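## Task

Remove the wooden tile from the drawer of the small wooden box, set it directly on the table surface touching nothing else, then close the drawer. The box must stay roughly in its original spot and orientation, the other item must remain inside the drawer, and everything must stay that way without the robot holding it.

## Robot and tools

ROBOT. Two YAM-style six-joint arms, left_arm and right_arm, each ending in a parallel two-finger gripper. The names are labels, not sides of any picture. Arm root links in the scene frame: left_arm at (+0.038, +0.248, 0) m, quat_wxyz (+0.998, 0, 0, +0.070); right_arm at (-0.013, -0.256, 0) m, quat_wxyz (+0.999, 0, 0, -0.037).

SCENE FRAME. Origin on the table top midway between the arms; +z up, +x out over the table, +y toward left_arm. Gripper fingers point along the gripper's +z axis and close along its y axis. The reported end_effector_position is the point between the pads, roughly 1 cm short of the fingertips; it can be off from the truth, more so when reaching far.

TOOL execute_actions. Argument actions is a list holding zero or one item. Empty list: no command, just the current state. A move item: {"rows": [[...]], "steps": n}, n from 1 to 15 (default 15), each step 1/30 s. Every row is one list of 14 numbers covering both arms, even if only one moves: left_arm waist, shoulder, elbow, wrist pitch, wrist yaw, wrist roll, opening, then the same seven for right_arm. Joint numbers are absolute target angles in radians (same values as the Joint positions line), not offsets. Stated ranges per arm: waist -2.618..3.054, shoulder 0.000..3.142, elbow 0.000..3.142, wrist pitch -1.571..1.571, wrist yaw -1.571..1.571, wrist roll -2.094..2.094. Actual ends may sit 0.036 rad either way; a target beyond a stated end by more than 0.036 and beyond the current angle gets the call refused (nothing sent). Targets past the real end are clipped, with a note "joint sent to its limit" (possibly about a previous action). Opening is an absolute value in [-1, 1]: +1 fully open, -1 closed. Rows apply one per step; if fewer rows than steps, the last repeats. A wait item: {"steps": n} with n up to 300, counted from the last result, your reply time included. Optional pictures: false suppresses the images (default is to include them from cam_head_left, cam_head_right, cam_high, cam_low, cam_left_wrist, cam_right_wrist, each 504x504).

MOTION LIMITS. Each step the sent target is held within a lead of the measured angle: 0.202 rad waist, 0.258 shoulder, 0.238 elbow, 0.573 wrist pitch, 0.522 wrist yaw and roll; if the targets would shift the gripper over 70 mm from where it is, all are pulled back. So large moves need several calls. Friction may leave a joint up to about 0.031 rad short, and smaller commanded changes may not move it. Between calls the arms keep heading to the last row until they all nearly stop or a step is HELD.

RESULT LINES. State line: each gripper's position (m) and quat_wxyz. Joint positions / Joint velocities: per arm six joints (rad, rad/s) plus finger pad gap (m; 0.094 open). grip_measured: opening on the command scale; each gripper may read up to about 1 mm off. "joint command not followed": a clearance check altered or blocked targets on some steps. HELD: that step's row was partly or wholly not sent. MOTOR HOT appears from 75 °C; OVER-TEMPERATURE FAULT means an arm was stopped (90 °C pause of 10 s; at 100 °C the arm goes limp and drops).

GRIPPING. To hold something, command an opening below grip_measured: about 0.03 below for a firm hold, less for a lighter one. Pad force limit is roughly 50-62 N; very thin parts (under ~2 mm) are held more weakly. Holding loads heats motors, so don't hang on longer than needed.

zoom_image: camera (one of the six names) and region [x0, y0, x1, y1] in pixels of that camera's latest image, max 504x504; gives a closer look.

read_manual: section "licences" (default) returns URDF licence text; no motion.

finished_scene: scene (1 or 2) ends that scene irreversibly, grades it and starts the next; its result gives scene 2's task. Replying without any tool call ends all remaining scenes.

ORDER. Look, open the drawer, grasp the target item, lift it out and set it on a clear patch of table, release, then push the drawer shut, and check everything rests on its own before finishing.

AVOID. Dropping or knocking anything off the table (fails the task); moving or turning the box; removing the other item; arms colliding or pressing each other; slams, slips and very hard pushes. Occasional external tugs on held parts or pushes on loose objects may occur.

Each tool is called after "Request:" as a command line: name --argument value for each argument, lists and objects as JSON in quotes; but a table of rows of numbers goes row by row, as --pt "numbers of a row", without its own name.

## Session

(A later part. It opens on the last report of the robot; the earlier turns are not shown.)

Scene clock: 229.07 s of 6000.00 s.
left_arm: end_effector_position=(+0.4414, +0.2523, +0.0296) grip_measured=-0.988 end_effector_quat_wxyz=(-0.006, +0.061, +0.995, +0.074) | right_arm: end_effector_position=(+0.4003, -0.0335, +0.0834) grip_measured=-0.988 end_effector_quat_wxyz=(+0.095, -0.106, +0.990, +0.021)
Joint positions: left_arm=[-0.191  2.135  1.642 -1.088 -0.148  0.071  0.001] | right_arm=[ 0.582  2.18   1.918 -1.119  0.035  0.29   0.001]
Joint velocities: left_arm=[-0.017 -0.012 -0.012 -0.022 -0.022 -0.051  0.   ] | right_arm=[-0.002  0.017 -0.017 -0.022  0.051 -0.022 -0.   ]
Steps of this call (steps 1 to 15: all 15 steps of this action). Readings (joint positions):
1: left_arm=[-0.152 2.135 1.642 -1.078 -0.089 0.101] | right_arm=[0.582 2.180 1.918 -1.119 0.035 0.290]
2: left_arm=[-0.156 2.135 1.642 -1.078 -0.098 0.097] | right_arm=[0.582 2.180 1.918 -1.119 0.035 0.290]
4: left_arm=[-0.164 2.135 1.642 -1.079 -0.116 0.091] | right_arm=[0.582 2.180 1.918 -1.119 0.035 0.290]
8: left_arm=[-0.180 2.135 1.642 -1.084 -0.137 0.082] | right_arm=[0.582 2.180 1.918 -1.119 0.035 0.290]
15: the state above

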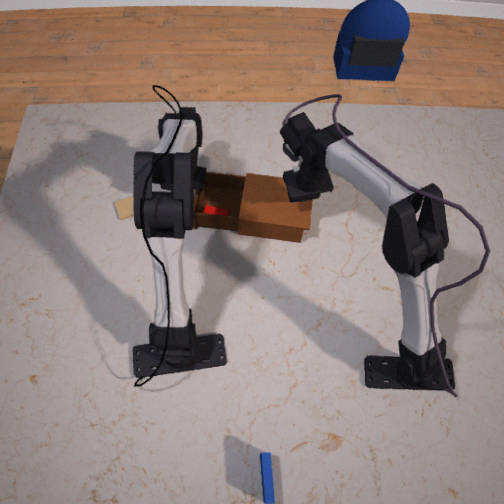

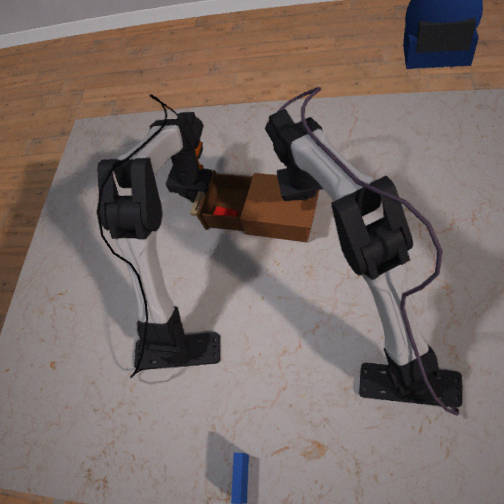

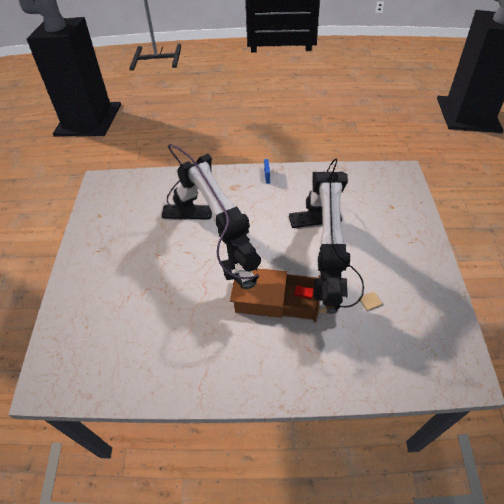

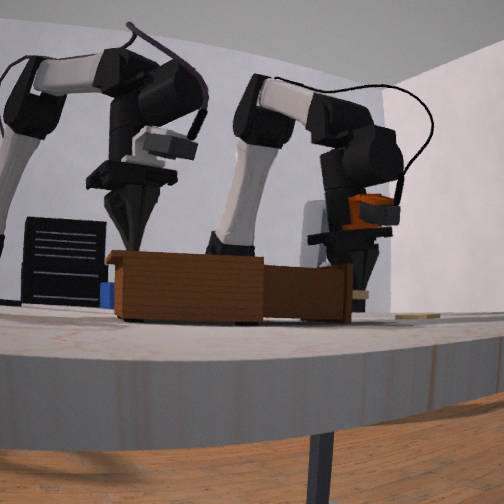

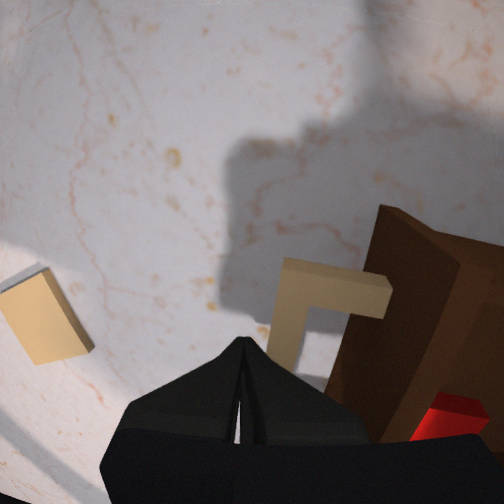

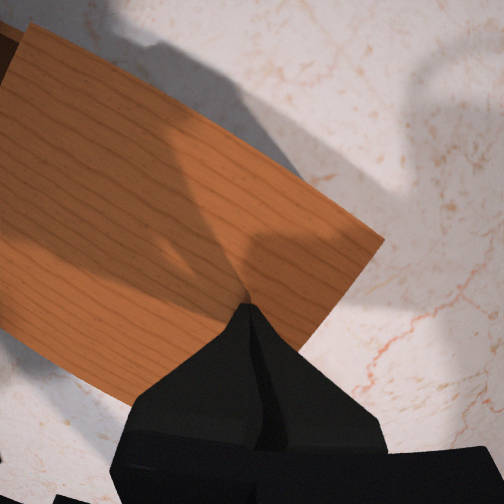

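Request:
execute_actions --actions '[{"rows":[[-0.06,2.135,1.64,-1.09,0.05,0.25,-1,0.59,2.3,1.86,-1.1,0,0.3,-1]],"steps":8}]' --pictures false

Request:
execute_actions --actions '[{"rows":[[-0.03,2.14,1.64,-1.09,0.25,0.3,-1,0.59,2.3,1.86,-1.1,0,0.3,-1]]}]' --pictures false

Request:
execute_actions --actions '[{"rows":[[-0.09,2.13,1.64,-1.17,0.38,0.26,-1,0.59,2.3,1.86,-1.1,0,0.3,-1]]}]'

Scene clock: 246.93 s of 6000.00 s.
left_arm: end_effector_position=(+0.4384, +0.2895, +0.0277) grip_measured=-0.988 end_effector_quat_wxyz=(-0.006, +0.055, +0.998, +0.002) | right_arm: end_effector_position=(+0.4003, -0.0335, +0.0834) grip_measured=-0.988 end_effector_quat_wxyz=(+0.095, -0.106, +0.990, +0.021)
Joint positions: left_arm=[-0.038  2.135  1.642 -1.088 -0.007  0.212  0.001] | right_arm=[ 0.582  2.18   1.918 -1.119  0.035  0.29   0.001]
Joint velocities: left_arm=[ 0.037  0.002  0.002 -0.066  0.198  0.198 -0.002] | right_arm=[-0.012  0.007 -0.002 -0.037 -0.022 -0.007 -0.   ]
Steps of this call (steps 1 to 15: the robot went on to your last target; steps 16 to 90: nothing new was sent; then 14.60 s passed at rest; steps 91 to 98: all 8 steps of this action). Readings (joint positions):
91: left_arm=[-0.177 2.135 1.642 -1.089 -0.144 0.091] | right_arm=[0.582 2.180 1.918 -1.119 0.035 0.290]
92: left_arm=[-0.155 2.135 1.642 -1.088 -0.104 0.123] | right_arm=[0.582 2.180 1.918 -1.119 0.035 0.290]
94: left_arm=[-0.097 2.135 1.642 -1.088 -0.050 0.167] | right_arm=[0.582 2.180 1.918 -1.119 0.035 0.290]
98: the state above

Scene clock: 247.43 s of 6000.00 s.
left_arm: end_effector_position=(+0.4424, +0.2521, +0.0319) grip_measured=-0.988 end_effector_quat_wxyz=(+0.017, +0.092, +0.990, -0.109) | right_arm: end_effector_position=(+0.4003, -0.0335, +0.0834) grip_measured=-0.988 end_effector_quat_wxyz=(+0.095, -0.106, +0.990, +0.021)
Joint positions: left_arm=[-0.035  2.135  1.642 -1.088  0.221  0.291  0.001] | right_arm=[ 0.582  2.18   1.918 -1.119  0.035  0.29   0.001]
Joint velocities: left_arm=[-0.007 -0.002 -0.002  0.007 -0.051  0.007 -0.   ] | right_arm=[ 0.012 -0.002 -0.007 -0.007 -0.007 -0.066  0.   ]
Steps of this call (steps 1 to 15: all 15 steps of this action). Readings (joint positions):
1: left_arm=[-0.037 2.135 1.642 -1.088 0.026 0.225] | right_arm=[0.582 2.180 1.918 -1.119 0.035 0.290]
2: left_arm=[-0.037 2.135 1.642 -1.088 0.070 0.239] | right_arm=[0.582 2.180 1.918 -1.119 0.035 0.290]
4: left_arm=[-0.037 2.135 1.642 -1.088 0.133 0.259] | right_arm=[0.582 2.180 1.918 -1.119 0.035 0.290]
8: left_arm=[-0.037 2.135 1.642 -1.088 0.196 0.280] | right_arm=[0.582 2.180 1.918 -1.119 0.035 0.290]
15: the state above

Scene clock: 247.93 s of 6000.00 s.
left_arm: end_effector_position=(+0.4369, +0.2250, +0.0355) grip_measured=-0.988 end_effector_quat_wxyz=(+0.007, +0.092, +0.984, -0.150) | right_arm: end_effector_position=(+0.4003, -0.0335, +0.0834) grip_measured=-0.988 end_effector_quat_wxyz=(+0.095, -0.106, +0.990, +0.021)
Joint positions: left_arm=[-0.069  2.135  1.642 -1.115  0.299  0.263  0.001] | right_arm=[ 0.582  2.18   1.918 -1.119  0.035  0.29   0.001]
Joint velocities: left_arm=[-0.007 -0.007  0.012 -0.022 -0.051 -0.037 -0.   ] | right_arm=[-0.002  0.002  0.017  0.007 -0.051 -0.037  0.   ]
Steps of this call (steps 1 to 15: all 15 steps of this action). Readings (joint positions):
1: left_arm=[-0.037 2.135 1.642 -1.093 0.230 0.287] | right_arm=[0.582 2.180 1.918 -1.119 0.035 0.290]
2: left_arm=[-0.040 2.135 1.642 -1.099 0.243 0.282] | right_arm=[0.582 2.180 1.918 -1.119 0.035 0.290]
4: left_arm=[-0.050 2.135 1.642 -1.104 0.262 0.275] | right_arm=[0.582 2.180 1.918 -1.119 0.035 0.290]
8: left_arm=[-0.068 2.135 1.642 -1.113 0.291 0.268] | right_arm=[0.582 2.180 1.918 -1.119 0.035 0.290]
15: the state above

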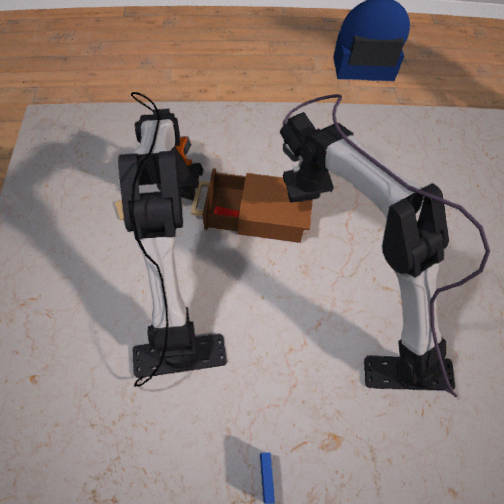

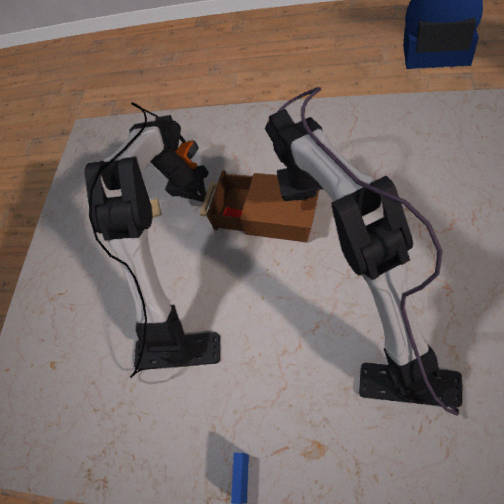

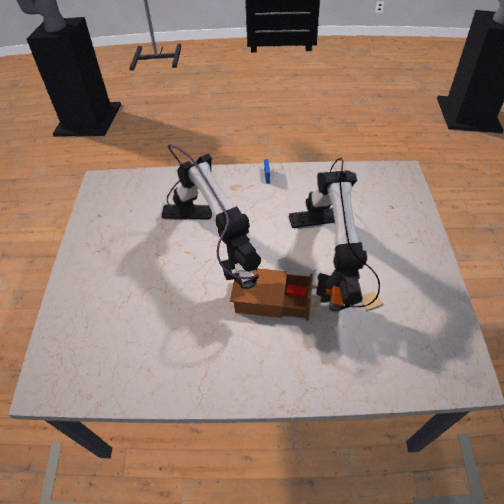

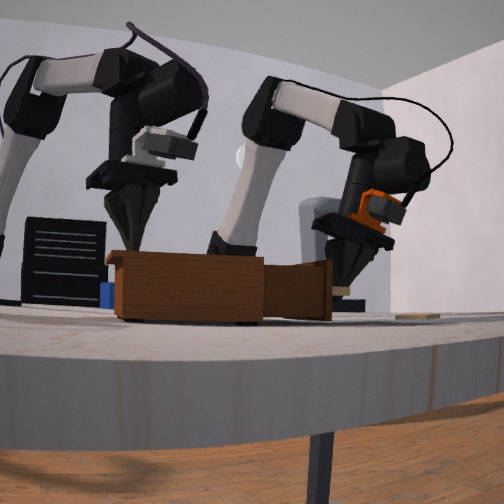

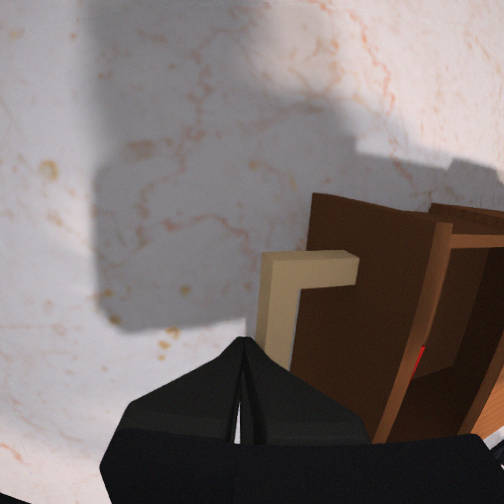

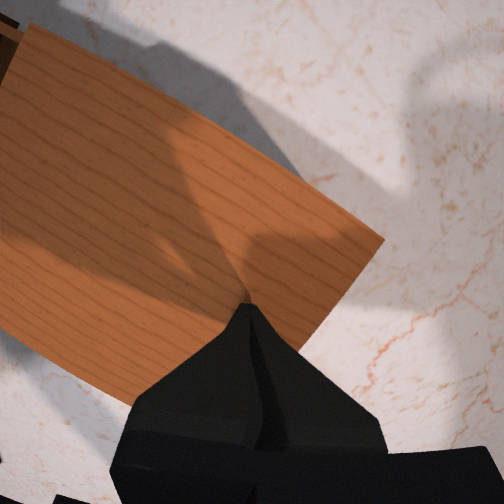

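Request:
execute_actions --actions '[{"rows":[[-0.15,2.135,1.64,-1.17,0.38,0.2,-1,0.59,2.3,1.86,-1.1,0,0.3,-1]],"steps":10}]' --pictures false

Request:
execute_actions --actions '[{"rows":[[-0.21,2.135,1.64,-1.17,0.39,0.15,-1,0.59,2.3,1.86,-1.1,0,0.3,-1]],"steps":10}]' --pictures false

Request:
execute_actions --actions '[{"rows":[[-0.27,2.135,1.64,-1.16,0.4,0.1,-1,0.59,2.3,1.86,-1.1,0,0.3,-1]],"steps":10}]' --pictures false

Request:
execute_actions --actions '[{"rows":[[-0.33,2.135,1.64,-1.15,0.43,0.07,-1,0.59,2.3,1.86,-1.1,0,0.3,-1]]}]' --pictures false

Request:
execute_actions --actions '[{"rows":[[-0.2,2.135,1.64,-1.13,0.2,0.07,-1,0.59,2.3,1.86,-1.1,0,0.3,-1],[-0.2,2.135,1.64,-1.13,0.2,0.07,-1,0.58,2.2,1.91,-1.12,0.03,0.3,-1],[-0.2,2.135,1.64,-1.13,0.2,0.07,-1,0.58,2.12,1.92,-1.12,0.03,0.3,-1]]}]'

Scene clock: 265.47 s of 6000.00 s.
left_arm: end_effector_position=(+0.4329, +0.2009, +0.0356) grip_measured=-0.988 end_effector_quat_wxyz=(-0.006, +0.095, +0.984, -0.150) | right_arm: end_effector_position=(+0.4003, -0.0335, +0.0834) grip_measured=-0.988 end_effector_quat_wxyz=(+0.095, -0.106, +0.990, +0.021)
Joint positions: left_arm=[-0.13   2.135  1.642 -1.123  0.299  0.209  0.001] | right_arm=[ 0.582  2.18   1.918 -1.119  0.035  0.29   0.001]
Joint velocities: left_arm=[ 0.002  0.002 -0.007  0.007  0.081 -0.066  0.   ] | right_arm=[ 0.012  0.017 -0.012 -0.066 -0.037 -0.022  0.   ]
Steps of this call (steps 1 to 15: the robot went on to your last target; steps 16 to 90: nothing new was sent; then 14.20 s passed at rest; steps 91 to 100: all 10 steps of this action). Readings (joint positions):
91: left_arm=[-0.073 2.135 1.642 -1.115 0.298 0.254] | right_arm=[0.582 2.180 1.918 -1.119 0.035 0.290]
92: left_arm=[-0.080 2.135 1.642 -1.116 0.298 0.243] | right_arm=[0.582 2.180 1.918 -1.119 0.035 0.290]
94: left_arm=[-0.103 2.135 1.642 -1.119 0.298 0.229] | right_arm=[0.582 2.180 1.918 -1.119 0.035 0.290]
98: left_arm=[-0.130 2.135 1.642 -1.122 0.298 0.213] | right_arm=[0.582 2.180 1.918 -1.119 0.035 0.290]
100: the state above

Scene clock: 265.80 s of 6000.00 s.
left_arm: end_effector_position=(+0.4296, +0.1807, +0.0354) grip_measured=-0.988 end_effector_quat_wxyz=(-0.014, +0.096, +0.984, -0.149) | right_arm: end_effector_position=(+0.4003, -0.0335, +0.0834) grip_measured=-0.988 end_effector_quat_wxyz=(+0.095, -0.106, +0.990, +0.021)
Joint positions: left_arm=[-0.182  2.135  1.642 -1.124  0.296  0.158  0.001] | right_arm=[ 0.582  2.18   1.918 -1.119  0.035  0.29   0.001]
Joint velocities: left_arm=[ 0.002 -0.017  0.002  0.007 -0.051  0.037 -0.001] | right_arm=[ 0.002 -0.017  0.017  0.007  0.007 -0.022  0.   ]
Steps of this call (steps 1 to 10: all 10 steps of this action). Readings (joint positions):
1: left_arm=[-0.133 2.135 1.642 -1.123 0.298 0.201] | right_arm=[0.582 2.180 1.918 -1.119 0.035 0.290]
2: left_arm=[-0.140 2.135 1.642 -1.123 0.296 0.190] | right_arm=[0.582 2.180 1.918 -1.119 0.035 0.290]
4: left_arm=[-0.159 2.135 1.642 -1.124 0.296 0.177] | right_arm=[0.582 2.180 1.918 -1.119 0.035 0.290]
8: left_arm=[-0.182 2.135 1.642 -1.124 0.296 0.162] | right_arm=[0.582 2.180 1.918 -1.119 0.035 0.290]
10: the state above

Scene clock: 266.13 s of 6000.00 s.
left_arm: end_effector_position=(+0.4262, +0.1618, +0.0351) grip_measured=-0.988 end_effector_quat_wxyz=(-0.021, +0.096, +0.985, -0.145) | right_arm: end_effector_position=(+0.4003, -0.0335, +0.0834) grip_measured=-0.988 end_effector_quat_wxyz=(+0.095, -0.106, +0.990, +0.021)
Joint positions: left_arm=[-0.233  2.135  1.642 -1.123  0.29   0.108  0.001] | right_arm=[ 0.582  2.18   1.918 -1.119  0.035  0.29   0.001]
Joint velocities: left_arm=[ 0.002  0.007 -0.007  0.022 -0.007  0.007  0.   ] | right_arm=[-0.012 -0.002  0.017 -0.051 -0.007 -0.095 -0.   ]
Steps of this call (steps 1 to 10: all 10 steps of this action). Readings (joint positions):
1: left_arm=[-0.186 2.135 1.642 -1.124 0.294 0.150] | right_arm=[0.582 2.180 1.918 -1.119 0.035 0.290]
2: left_arm=[-0.192 2.135 1.642 -1.124 0.291 0.140] | right_arm=[0.582 2.180 1.918 -1.119 0.035 0.290]
4: left_arm=[-0.211 2.135 1.642 -1.124 0.290 0.126] | right_arm=[0.582 2.180 1.918 -1.119 0.035 0.290]
8: left_arm=[-0.233 2.135 1.642 -1.123 0.290 0.111] | right_arm=[0.582 2.180 1.918 -1.119 0.035 0.290]
10: the state above

Scene clock: 266.63 s of 6000.00 s.
left_arm: end_effector_position=(+0.4234, +0.1470, +0.0343) grip_measured=-0.988 end_effector_quat_wxyz=(-0.024, +0.100, +0.985, -0.136) | right_arm: end_effector_position=(+0.4003, -0.0335, +0.0834) grip_measured=-0.989 end_effector_quat_wxyz=(+0.095, -0.106, +0.990, +0.021)
Joint positions: left_arm=[-0.277  2.135  1.642 -1.118  0.275  0.07   0.001] | right_arm=[ 0.582  2.18   1.918 -1.119  0.035  0.29   0.001]
Joint velocities: left_arm=[ 0.017  0.017 -0.017 -0.037  0.007 -0.007  0.001] | right_arm=[ 0.012  0.012  0.002 -0.037 -0.022  0.007  0.001]
Steps of this call (steps 1 to 15: all 15 steps of this action). Readings (joint positions):
1: left_arm=[-0.237 2.135 1.642 -1.122 0.289 0.102] | right_arm=[0.582 2.180 1.918 -1.119 0.035 0.290]
2: left_arm=[-0.243 2.135 1.642 -1.122 0.289 0.095] | right_arm=[0.582 2.180 1.918 -1.119 0.035 0.290]
4: left_arm=[-0.263 2.135 1.642 -1.119 0.289 0.086] | right_arm=[0.582 2.180 1.918 -1.119 0.035 0.290]
8: left_arm=[-0.277 2.135 1.642 -1.118 0.275 0.076] | right_arm=[0.582 2.180 1.918 -1.119 0.035 0.290]
15: the state above

Scene clock: 267.13 s of 6000.00 s.
left_arm: end_effector_position=(+0.4294, +0.1908, +0.0317) grip_measured=-0.988 end_effector_quat_wxyz=(-0.022, +0.059, +0.992, -0.105) | right_arm: end_effector_position=(+0.4015, -0.0330, +0.1118) grip_measured=-0.989 end_effector_quat_wxyz=(+0.124, -0.105, +0.986, +0.033)
Joint positions: left_arm=[-0.193  2.135  1.642 -1.124  0.21   0.07   0.001] | right_arm=[ 0.582  2.118  1.92  -1.119  0.036  0.29   0.001]
Joint velocities: left_arm=[ 0.007  0.007 -0.012 -0.037 -0.037 -0.037  0.001] | right_arm=[ 0.012 -0.007  0.007  0.022 -0.037  0.051  0.   ]
Steps of this call (steps 1 to 15: all 15 steps of this action). Readings (joint positions):
1: left_arm=[-0.270 2.135 1.642 -1.118 0.265 0.070] | right_arm=[0.582 2.180 1.918 -1.119 0.035 0.290]
2: left_arm=[-0.261 2.135 1.642 -1.120 0.257 0.070] | right_arm=[0.582 2.176 1.920 -1.119 0.036 0.290]
4: left_arm=[-0.230 2.135 1.642 -1.122 0.241 0.070] | right_arm=[0.582 2.165 1.920 -1.119 0.036 0.290]
8: left_arm=[-0.192 2.135 1.642 -1.123 0.216 0.070] | right_arm=[0.582 2.129 1.920 -1.119 0.036 0.290]
15: the state above

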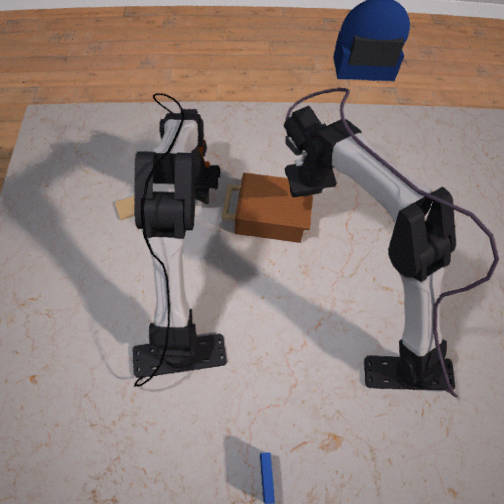

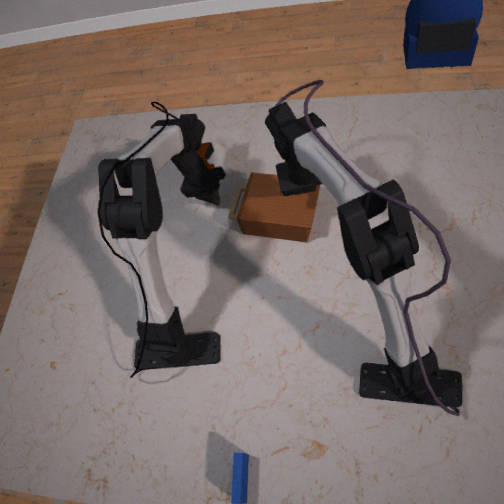

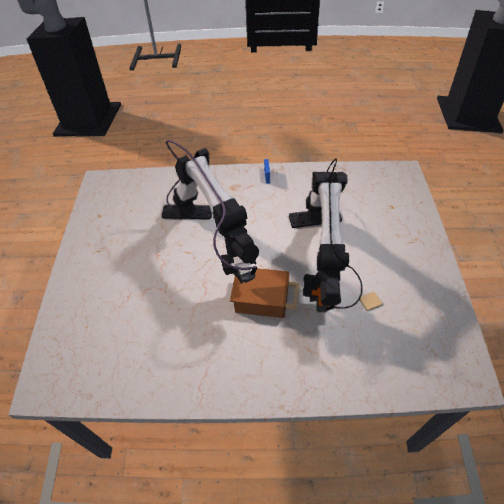

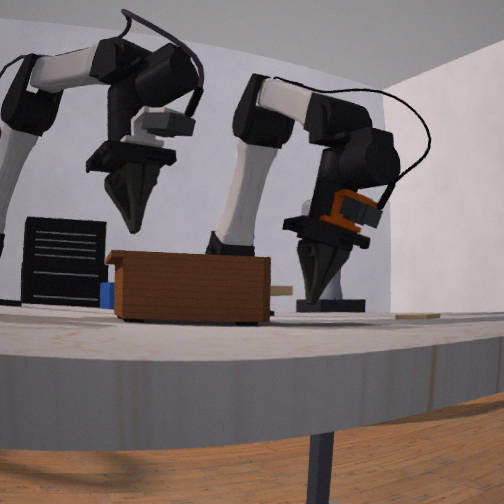

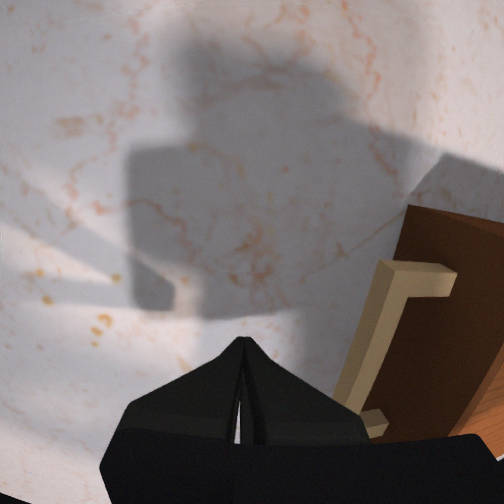

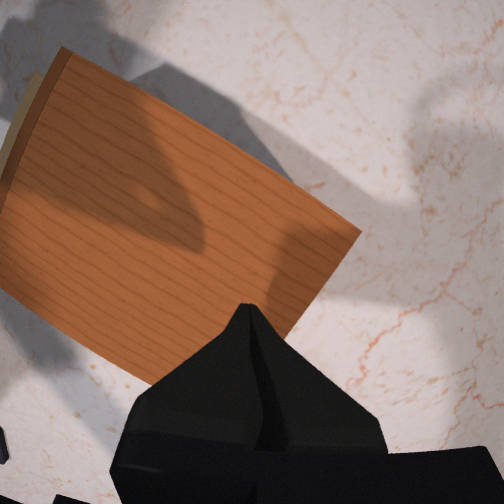

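Request:
finished_scene --scene 2

The scene is finished: the task was done.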